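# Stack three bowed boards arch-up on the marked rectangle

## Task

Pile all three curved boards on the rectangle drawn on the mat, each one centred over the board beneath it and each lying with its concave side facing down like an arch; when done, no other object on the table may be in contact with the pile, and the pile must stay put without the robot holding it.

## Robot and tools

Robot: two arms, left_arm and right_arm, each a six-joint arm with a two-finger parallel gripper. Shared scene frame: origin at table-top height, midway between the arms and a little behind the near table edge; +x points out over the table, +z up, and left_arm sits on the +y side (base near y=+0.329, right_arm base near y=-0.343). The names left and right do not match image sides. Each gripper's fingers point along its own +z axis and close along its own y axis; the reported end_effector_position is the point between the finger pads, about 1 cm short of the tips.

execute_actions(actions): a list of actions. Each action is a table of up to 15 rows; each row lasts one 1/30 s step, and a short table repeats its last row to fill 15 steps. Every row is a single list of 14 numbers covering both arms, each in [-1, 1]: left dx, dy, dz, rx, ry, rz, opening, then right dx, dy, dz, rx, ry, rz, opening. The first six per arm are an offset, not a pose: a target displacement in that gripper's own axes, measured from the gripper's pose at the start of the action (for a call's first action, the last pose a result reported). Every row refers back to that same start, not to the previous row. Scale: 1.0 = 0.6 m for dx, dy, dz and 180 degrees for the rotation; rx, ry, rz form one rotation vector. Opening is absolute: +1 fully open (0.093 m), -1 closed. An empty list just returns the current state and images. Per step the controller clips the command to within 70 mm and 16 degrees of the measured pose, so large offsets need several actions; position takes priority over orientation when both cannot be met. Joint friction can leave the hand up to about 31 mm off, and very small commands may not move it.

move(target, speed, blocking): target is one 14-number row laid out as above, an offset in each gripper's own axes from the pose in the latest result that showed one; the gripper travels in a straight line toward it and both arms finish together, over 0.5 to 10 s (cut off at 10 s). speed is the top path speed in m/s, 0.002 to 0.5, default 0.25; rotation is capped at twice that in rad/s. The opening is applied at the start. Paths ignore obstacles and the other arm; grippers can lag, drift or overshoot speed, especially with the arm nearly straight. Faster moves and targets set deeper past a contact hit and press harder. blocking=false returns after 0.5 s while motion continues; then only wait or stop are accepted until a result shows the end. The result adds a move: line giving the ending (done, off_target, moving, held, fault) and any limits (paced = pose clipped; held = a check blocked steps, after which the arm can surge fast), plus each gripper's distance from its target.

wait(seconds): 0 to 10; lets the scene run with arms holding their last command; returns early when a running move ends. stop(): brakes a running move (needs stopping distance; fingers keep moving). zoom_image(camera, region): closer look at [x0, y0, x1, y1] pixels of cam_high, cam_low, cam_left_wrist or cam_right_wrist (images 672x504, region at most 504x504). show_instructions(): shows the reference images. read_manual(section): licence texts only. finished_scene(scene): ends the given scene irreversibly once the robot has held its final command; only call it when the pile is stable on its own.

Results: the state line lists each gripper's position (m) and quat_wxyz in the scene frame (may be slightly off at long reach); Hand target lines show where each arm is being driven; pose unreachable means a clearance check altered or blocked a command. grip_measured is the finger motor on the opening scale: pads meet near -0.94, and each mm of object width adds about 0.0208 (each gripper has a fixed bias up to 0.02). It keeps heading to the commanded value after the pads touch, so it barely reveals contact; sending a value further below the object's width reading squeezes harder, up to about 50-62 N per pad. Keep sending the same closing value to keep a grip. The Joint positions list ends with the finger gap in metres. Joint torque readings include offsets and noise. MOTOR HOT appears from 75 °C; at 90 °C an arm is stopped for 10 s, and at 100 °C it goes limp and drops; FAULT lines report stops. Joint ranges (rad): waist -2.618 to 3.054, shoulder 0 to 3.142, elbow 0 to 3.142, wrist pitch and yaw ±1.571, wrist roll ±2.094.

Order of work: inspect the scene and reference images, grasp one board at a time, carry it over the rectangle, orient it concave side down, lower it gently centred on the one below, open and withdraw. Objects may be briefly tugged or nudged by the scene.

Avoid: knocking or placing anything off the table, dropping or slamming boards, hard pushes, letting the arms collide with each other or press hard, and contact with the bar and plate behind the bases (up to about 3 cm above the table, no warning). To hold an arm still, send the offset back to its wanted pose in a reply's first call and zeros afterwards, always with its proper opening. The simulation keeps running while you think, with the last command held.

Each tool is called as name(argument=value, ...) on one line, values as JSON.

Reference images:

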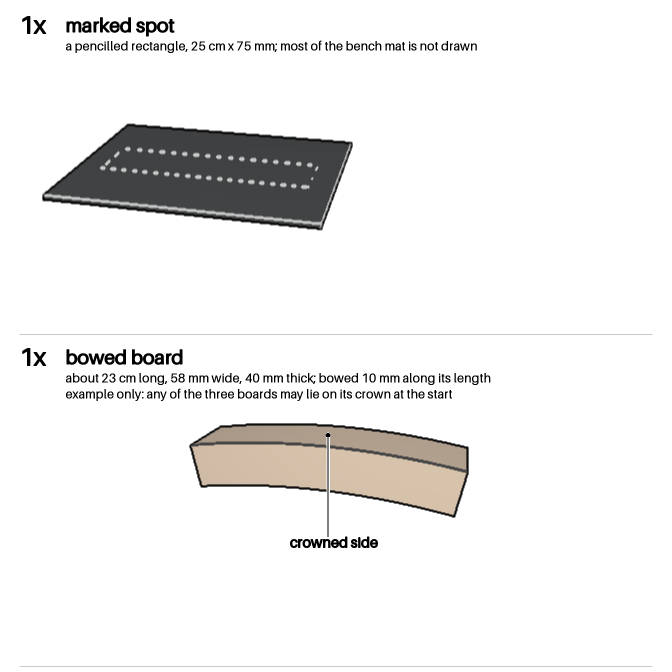

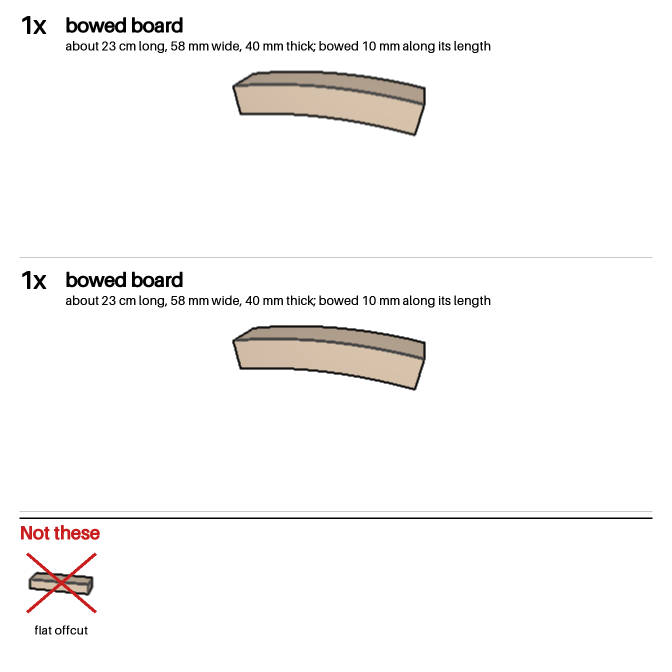

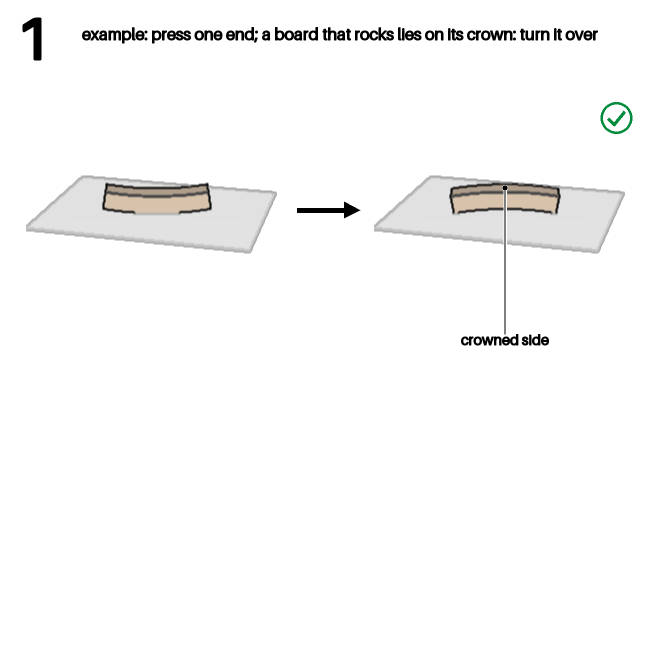

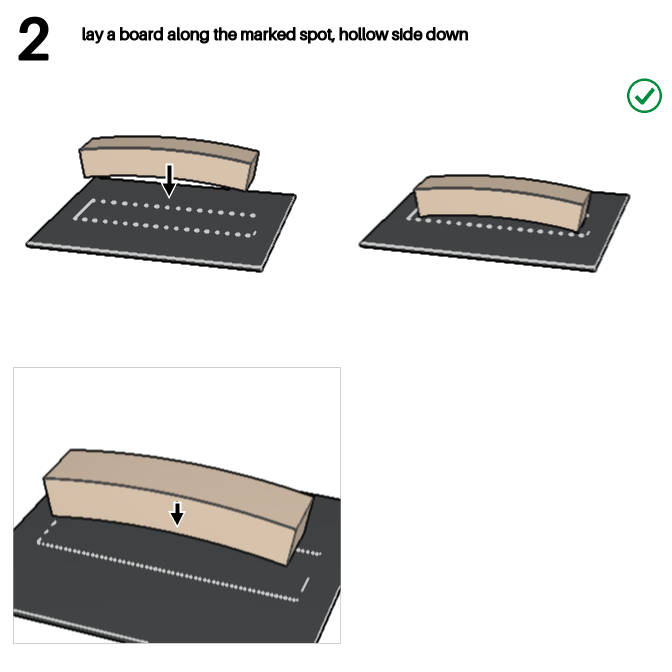

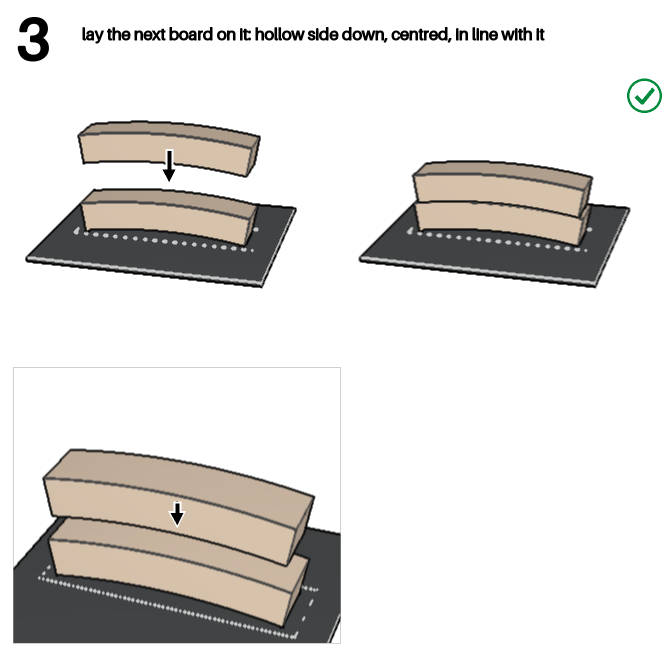

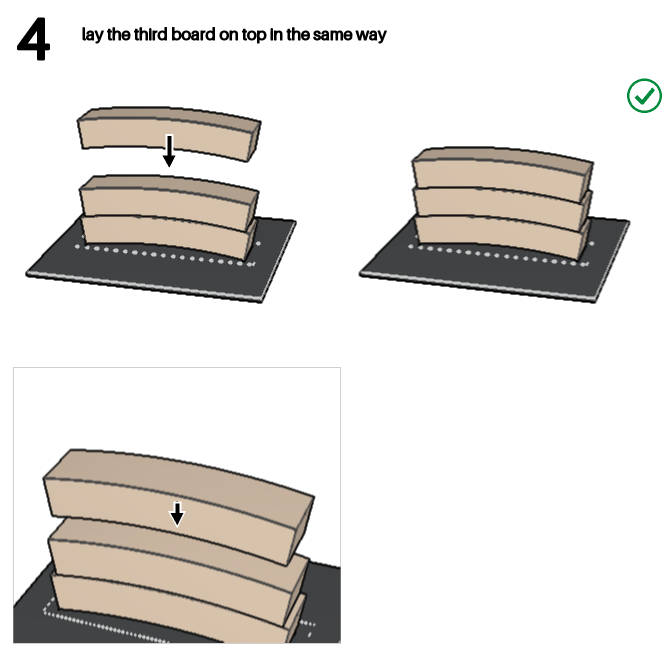

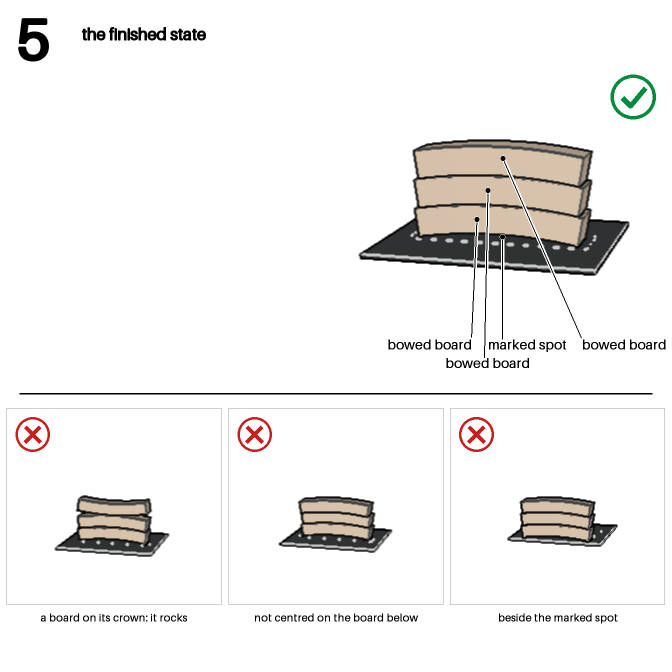

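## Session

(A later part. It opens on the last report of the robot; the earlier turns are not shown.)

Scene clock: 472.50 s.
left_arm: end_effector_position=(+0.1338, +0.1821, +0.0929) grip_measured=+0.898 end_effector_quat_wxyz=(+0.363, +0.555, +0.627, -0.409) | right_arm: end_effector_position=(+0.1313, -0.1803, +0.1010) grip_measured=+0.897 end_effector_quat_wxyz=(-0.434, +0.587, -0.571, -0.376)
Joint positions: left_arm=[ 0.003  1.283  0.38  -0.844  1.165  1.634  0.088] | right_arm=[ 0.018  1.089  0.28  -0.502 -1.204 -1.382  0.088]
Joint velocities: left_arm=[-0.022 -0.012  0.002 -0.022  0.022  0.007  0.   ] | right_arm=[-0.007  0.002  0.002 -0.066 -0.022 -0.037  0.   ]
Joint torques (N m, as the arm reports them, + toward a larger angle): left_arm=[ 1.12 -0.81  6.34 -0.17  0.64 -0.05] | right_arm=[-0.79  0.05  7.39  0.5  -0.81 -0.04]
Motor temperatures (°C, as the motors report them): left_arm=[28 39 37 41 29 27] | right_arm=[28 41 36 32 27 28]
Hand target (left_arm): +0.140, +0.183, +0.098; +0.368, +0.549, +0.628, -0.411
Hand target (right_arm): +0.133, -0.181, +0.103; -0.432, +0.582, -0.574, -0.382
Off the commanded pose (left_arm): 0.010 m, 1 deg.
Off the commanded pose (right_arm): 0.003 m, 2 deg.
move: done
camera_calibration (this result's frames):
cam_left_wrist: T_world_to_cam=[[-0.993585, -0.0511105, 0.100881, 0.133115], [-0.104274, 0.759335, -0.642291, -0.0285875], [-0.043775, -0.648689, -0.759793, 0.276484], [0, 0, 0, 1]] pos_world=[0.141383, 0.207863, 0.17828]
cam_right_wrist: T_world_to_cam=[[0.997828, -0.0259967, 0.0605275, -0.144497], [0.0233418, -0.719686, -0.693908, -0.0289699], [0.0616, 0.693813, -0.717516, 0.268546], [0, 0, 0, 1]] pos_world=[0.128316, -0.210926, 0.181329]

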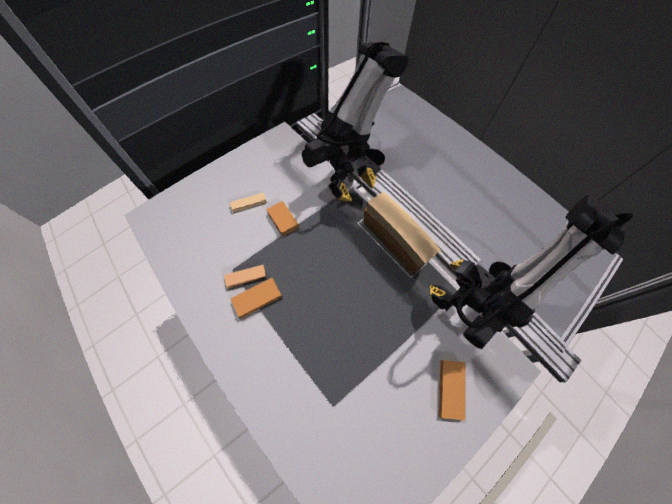

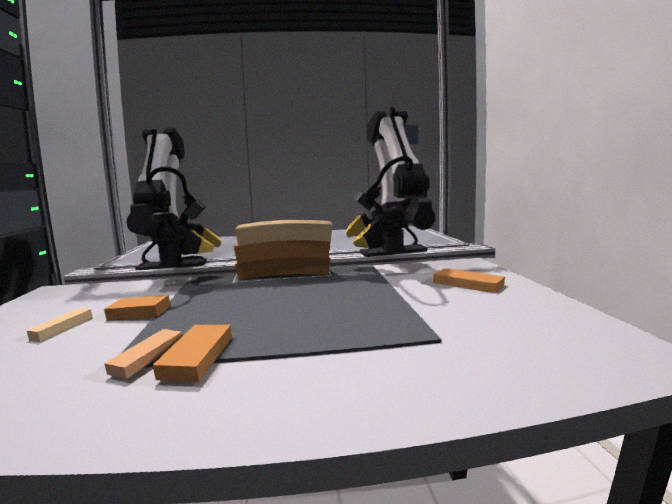

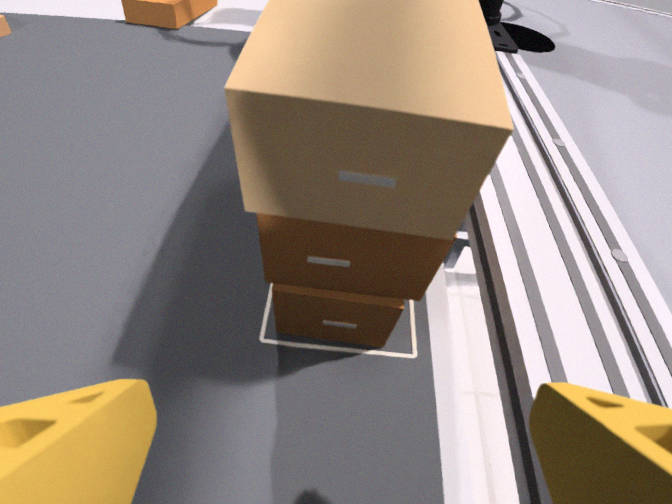

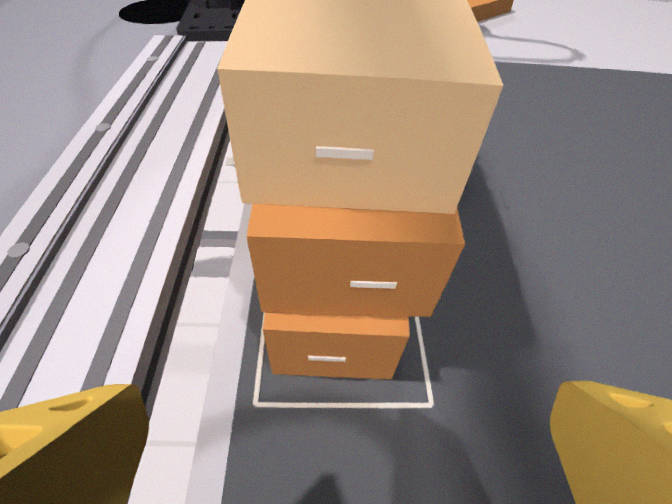

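execute_actions(actions=[])

Scene clock: 482.37 s.
left_arm: end_effector_position=(+0.1334, +0.1821, +0.0931) grip_measured=+0.898 end_effector_quat_wxyz=(+0.363, +0.555, +0.626, -0.409) | right_arm: end_effector_position=(+0.1306, -0.1803, +0.1009) grip_measured=+0.897 end_effector_quat_wxyz=(-0.433, +0.588, -0.570, -0.376)
Joint positions: left_arm=[ 0.003  1.283  0.38  -0.849  1.165  1.64   0.088] | right_arm=[ 0.018  1.09   0.28  -0.508 -1.205 -1.389  0.088]
Joint velocities: left_arm=[-0.002  0.002  0.007 -0.022  0.007 -0.095  0.001] | right_arm=[ 0.022  0.002 -0.002  0.037 -0.051 -0.037  0.   ]
Joint torques (N m, as the arm reports them, + toward a larger angle): left_arm=[ 1.04 -0.96  6.49 -0.17  0.67 -0.06] | right_arm=[-0.92  0.08  7.31  0.51 -0.86 -0.07]
Motor temperatures (°C, as the motors report them): left_arm=[28 38 38 40 29 27] | right_arm=[28 40 36 31 27 28]
Hand target (left_arm): +0.140, +0.183, +0.098; +0.368, +0.549, +0.628, -0.411
Hand target (right_arm): +0.133, -0.181, +0.103; -0.432, +0.582, -0.574, -0.382
Off the commanded pose (left_arm): 0.010 m, 1 deg.
Off the commanded pose (right_arm): 0.003 m, 2 deg.
camera_calibration (this result's frames):
cam_left_wrist: T_world_to_cam=[[-0.993865, -0.0490777, 0.0991159, 0.13252], [-0.101592, 0.759363, -0.642688, -0.0288577], [-0.0437232, -0.648814, -0.75969, 0.276608], [0, 0, 0, 1]] pos_world=[0.14087, 0.207885, 0.178455]
cam_right_wrist: T_world_to_cam=[[0.997831, -0.0232505, 0.0615779, -0.143384], [0.026036, -0.71981, -0.693682, -0.0294237], [0.0604529, 0.693781, -0.717644, 0.268677], [0, 0, 0, 1]] pos_world=[0.127597, -0.210917, 0.181233]

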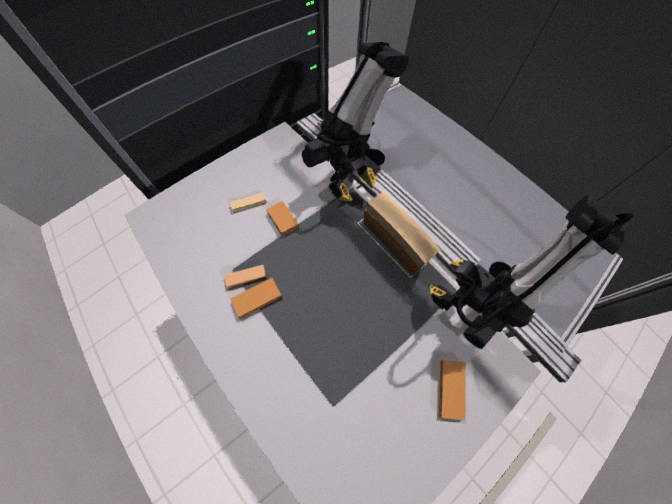

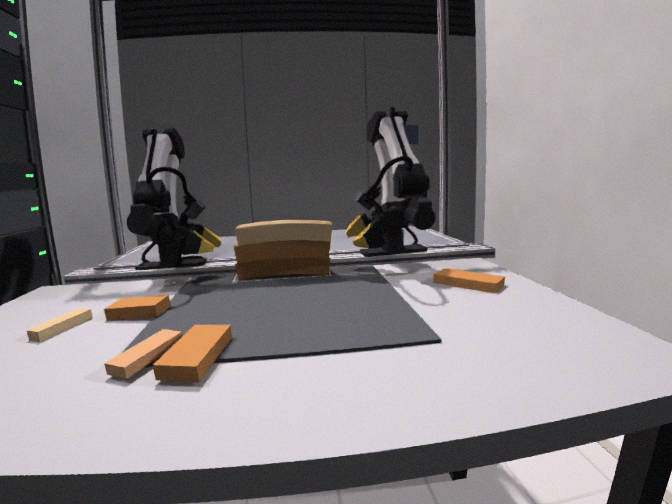

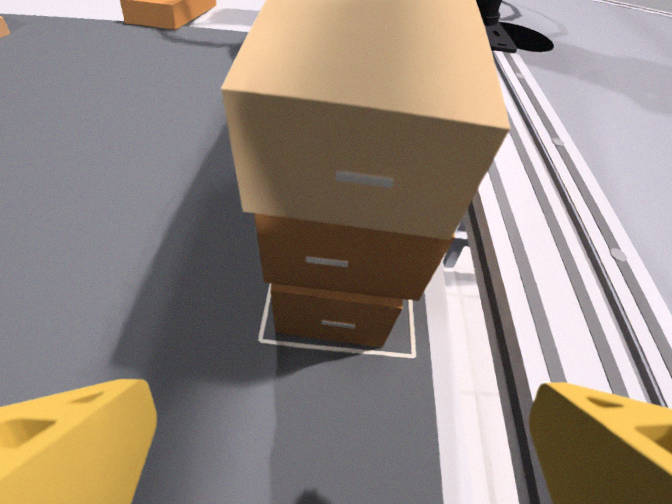

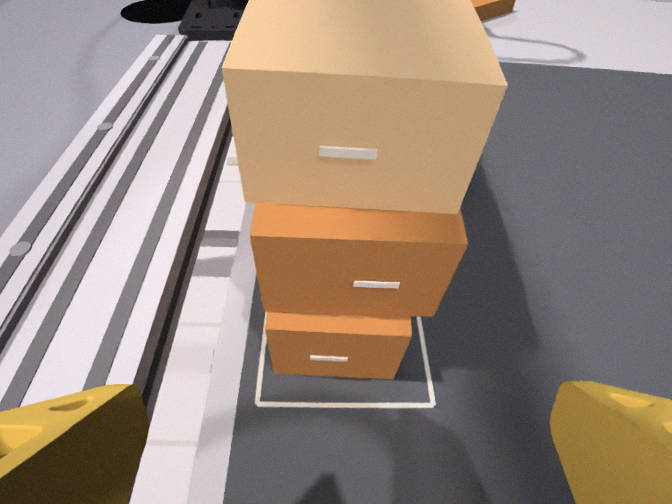

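move(target=[-0.049,0,0.052,0,0,0,-1,0,0,0,0,0,0,0.9], speed=0.1)

zoom_image(camera="cam_low", region=[200,200,360,290])

Scene clock: 486.93 s.
left_arm: end_effector_position=(+0.1399, +0.1442, +0.1079) grip_measured=-0.988 end_effector_quat_wxyz=(+0.358, +0.551, +0.632, -0.412) | right_arm: end_effector_position=(+0.1306, -0.1803, +0.1009) grip_measured=+0.897 end_effector_quat_wxyz=(-0.433, +0.588, -0.570, -0.376)
Joint positions: left_arm=[-0.274  1.044  0.308 -0.402  1.125  0.952  0.   ] | right_arm=[ 0.018  1.09   0.28  -0.508 -1.205 -1.389  0.088]
Joint velocities: left_arm=[ 0.007 -0.007 -0.042 -0.007 -0.066 -0.095  0.   ] | right_arm=[ 0.002 -0.007 -0.002  0.007 -0.037 -0.022  0.001]
Joint torques (N m, as the arm reports them, + toward a larger angle): left_arm=[-0.96 -2.65  4.71  1.1   0.4  -0.09] | right_arm=[-0.26 -1.4   6.23  0.67 -0.76 -0.01]
Motor temperatures (°C, as the motors report them): left_arm=[28 38 38 40 29 27] | right_arm=[28 39 36 31 27 28]
Hand target (left_arm): +0.138, +0.143, +0.106; +0.362, +0.556, +0.627, -0.408
Hand target (right_arm): +0.131, -0.180, +0.101; -0.433, +0.588, -0.570, -0.376
Off the commanded pose (left_arm): 0.004 m, 1 deg.
Off the commanded pose (right_arm): 0.000 m, 0 deg.
move: done
camera_calibration (this result's frames):
cam_left_wrist: T_world_to_cam=[[-0.99169, -0.0546447, 0.116471, 0.134239], [-0.1169, 0.760757, -0.638423, 0.0115963], [-0.0537195, -0.646733, -0.760823, 0.264773], [0, 0, 0, 1]] pos_world=[0.148703, 0.169751, 0.193214]
cam_right_wrist: T_world_to_cam=[[0.997831, -0.0232505, 0.0615779, -0.143384], [0.026036, -0.71981, -0.693682, -0.0294237], [0.0604529, 0.693781, -0.717644, 0.268677], [0, 0, 0, 1]] pos_world=[0.127597, -0.210917, 0.181233]

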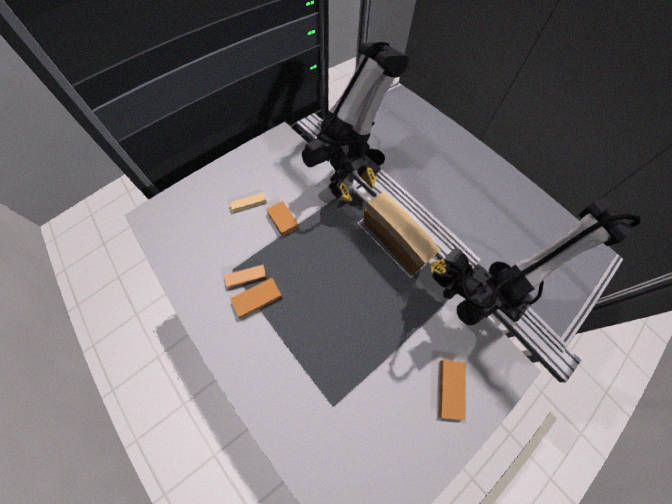

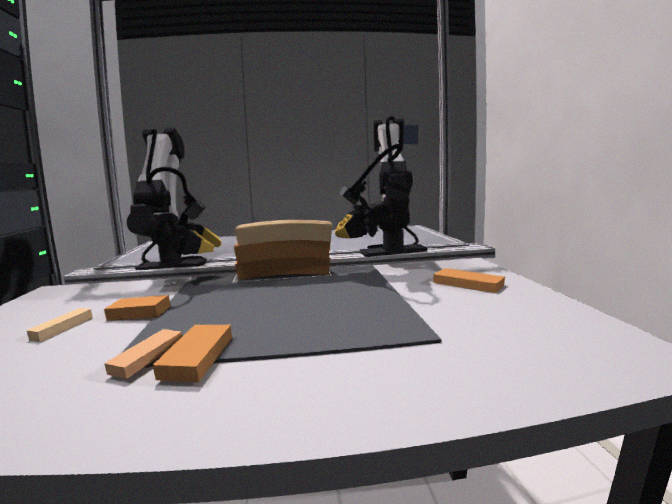

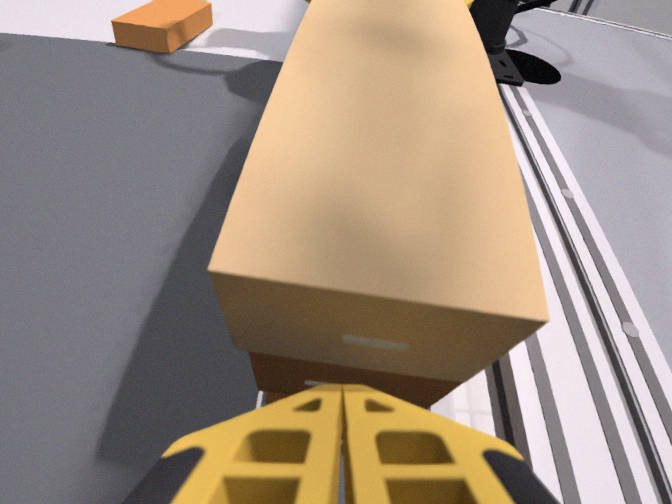

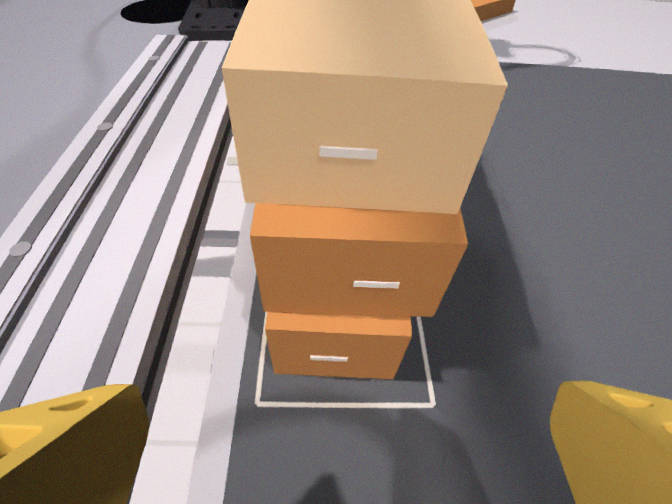

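Region (200, 200, 360, 290) of cam_low's 672x504 image, scaled by 3.150, with more detail than that image has; it fills the top 284 rows of this view, and the rest is white.

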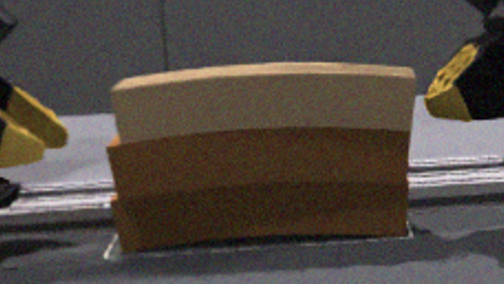

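move(target=[-0.025,-0.008,0.016,0,0,0,-1,0,0,0,0,0,0,0.9], speed=0.02)

zoom_image(camera="cam_low", region=[200,200,360,290])

Scene clock: 490.33 s.
left_arm: end_effector_position=(+0.1373, +0.1325, +0.1145) grip_measured=-0.988 end_effector_quat_wxyz=(+0.344, +0.543, +0.644, -0.414) | right_arm: end_effector_position=(+0.1306, -0.1803, +0.1009) grip_measured=+0.897 end_effector_quat_wxyz=(-0.433, +0.588, -0.570, -0.376)
Joint positions: left_arm=[-0.364  0.984  0.307 -0.336  1.07   0.768  0.   ] | right_arm=[ 0.018  1.09   0.28  -0.508 -1.205 -1.389  0.088]
Joint velocities: left_arm=[ 0.007 -0.017 -0.002  0.095 -0.037 -0.066  0.   ] | right_arm=[-0.012 -0.002  0.002  0.051 -0.066 -0.007 -0.   ]
Joint torques (N m, as the arm reports them, + toward a larger angle): left_arm=[-1.17 -2.7   5.55  1.34  0.47 -0.15] | right_arm=[-0.21 -1.5   6.05  0.67 -0.78 -0.02]
Motor temperatures (°C, as the motors report them): left_arm=[28 38 38 40 29 27] | right_arm=[28 39 36 31 27 28]
Hand target (left_arm): +0.137, +0.130, +0.118; +0.357, +0.551, +0.632, -0.412
Hand target (right_arm): +0.131, -0.180, +0.101; -0.433, +0.588, -0.570, -0.376
Off the commanded pose (left_arm): 0.005 m, 2 deg.
Off the commanded pose (right_arm): 0.000 m, 0 deg.
move: done
camera_calibration (this result's frames):
cam_left_wrist: T_world_to_cam=[[-0.986429, -0.066837, 0.149969, 0.127341], [-0.146541, 0.770343, -0.620563, 0.0251513], [-0.0740507, -0.634117, -0.769683, 0.264262], [0, 0, 0, 1]] pos_world=[0.148867, 0.156709, 0.199909]
cam_right_wrist: T_world_to_cam=[[0.997831, -0.0232505, 0.0615779, -0.143384], [0.026036, -0.71981, -0.693682, -0.0294237], [0.0604529, 0.693781, -0.717644, 0.268677], [0, 0, 0, 1]] pos_world=[0.127597, -0.210917, 0.181233]

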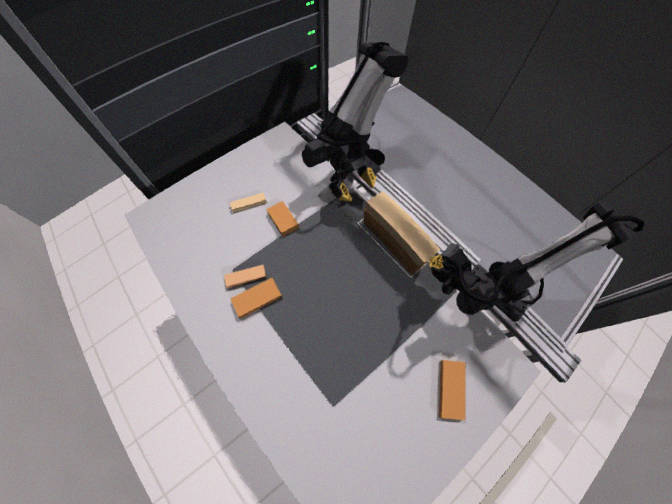

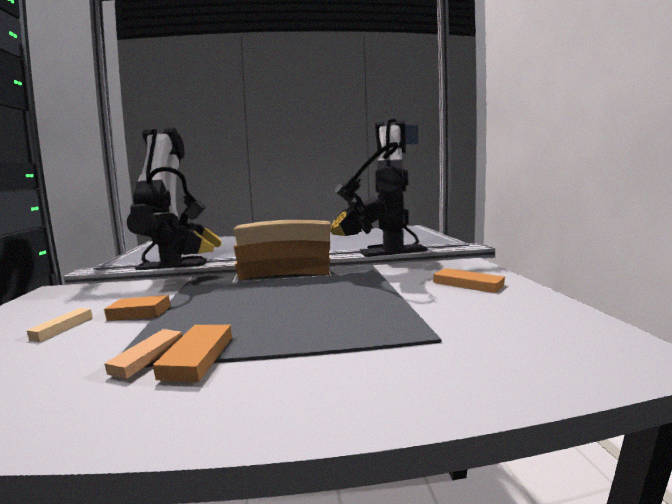

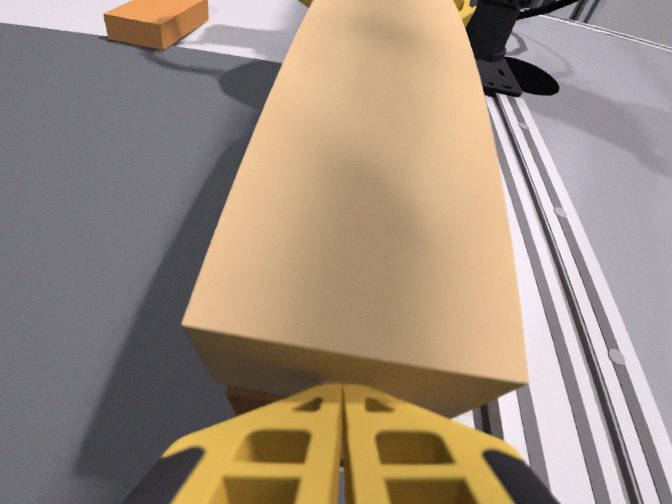

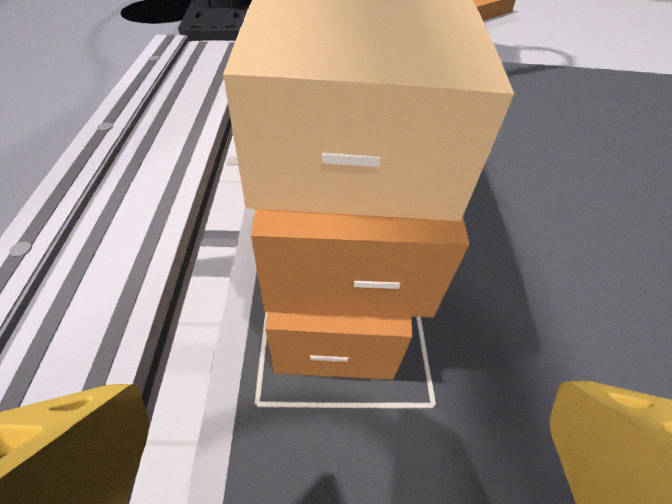

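Region (200, 200, 360, 290) of cam_low's 672x504 image, scaled by 3.150, with more detail than that image has; it fills the top 284 rows of this view, and the rest is white.

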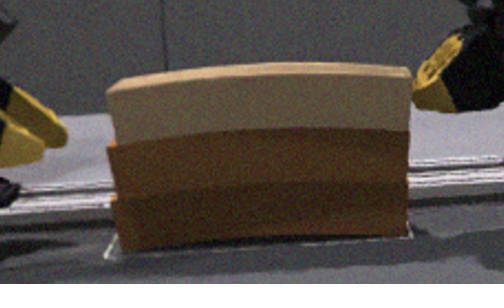

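Good. Retreat and finish.

move(target=[0,0,-0.08,0,0,0,-1,0,0,0,0,0,0,0.9], speed=0.1)

finished_scene(scene=1)

Scene clock: 493.53 s.
left_arm: end_effector_position=(+0.1323, +0.1740, +0.1293) grip_measured=-0.988 end_effector_quat_wxyz=(+0.340, +0.547, +0.643, -0.414) | right_arm: end_effector_position=(+0.1306, -0.1803, +0.1009) grip_measured=+0.897 end_effector_quat_wxyz=(-0.433, +0.588, -0.570, -0.376)
Joint positions: left_arm=[-0.069  1.111  0.476 -0.985  1.144  1.44   0.   ] | right_arm=[ 0.018  1.09   0.28  -0.508 -1.205 -1.389  0.088]
Joint velocities: left_arm=[ 0.022 -0.002 -0.012 -0.081  0.051  0.11   0.   ] | right_arm=[-0.017 -0.002  0.002  0.022 -0.037 -0.066 -0.001]
Joint torques (N m, as the arm reports them, + toward a larger angle): left_arm=[ 1.04 -0.26  7.42  0.07  0.63 -0.09] | right_arm=[-0.22 -1.52  6.17  0.66 -0.74  0.  ]
Motor temperatures (°C, as the motors report them): left_arm=[28 38 38 40 29 27] | right_arm=[28 38 36 31 27 28]
Hand target (left_arm): +0.137, +0.175, +0.135; +0.344, +0.543, +0.643, -0.416
Hand target (right_arm): +0.131, -0.180, +0.101; -0.433, +0.588, -0.570, -0.376
Off the commanded pose (left_arm): 0.008 m, 1 deg.
Off the commanded pose (right_arm): 0.000 m, 0 deg.
move: done
camera_calibration (this result's frames):
cam_left_wrist: T_world_to_cam=[[-0.986944, -0.059155, 0.149805, 0.121734], [-0.139849, 0.776122, -0.614879, -0.00104896], [-0.0798935, -0.627802, -0.774262, 0.301828], [0, 0, 0, 1]] pos_world=[0.144112, 0.197503, 0.214813]
cam_right_wrist: T_world_to_cam=[[0.997831, -0.0232505, 0.0615779, -0.143384], [0.026036, -0.71981, -0.693682, -0.0294237], [0.0604529, 0.693781, -0.717644, 0.268677], [0, 0, 0, 1]] pos_world=[0.127597, -0.210917, 0.181233]

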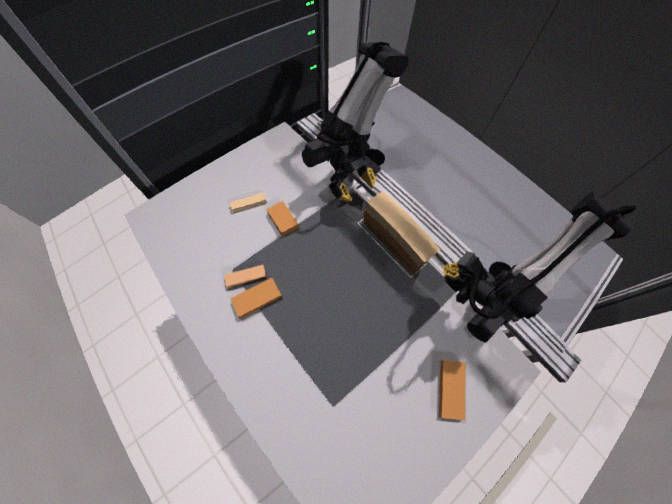

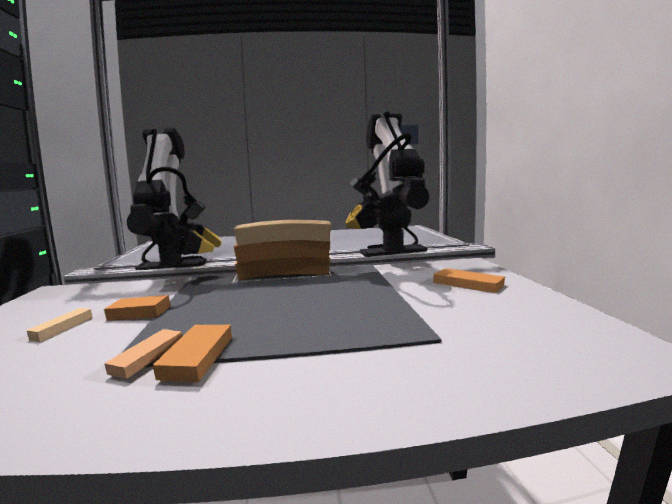

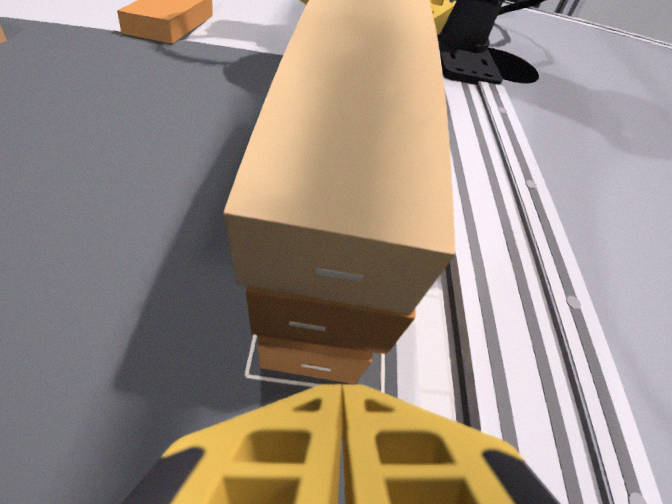

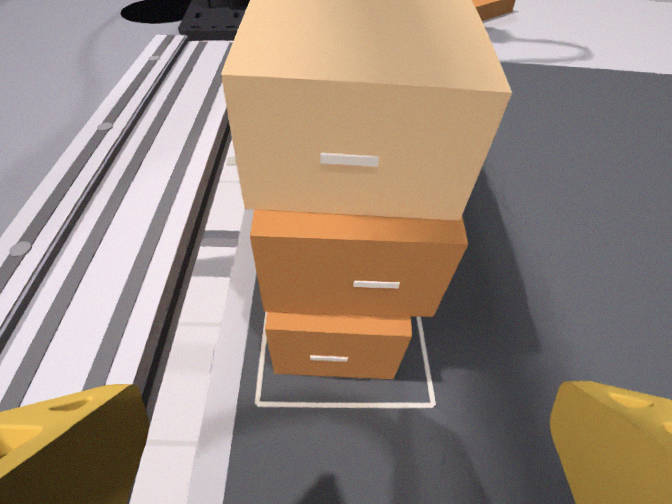

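The scene is finished: the task was done.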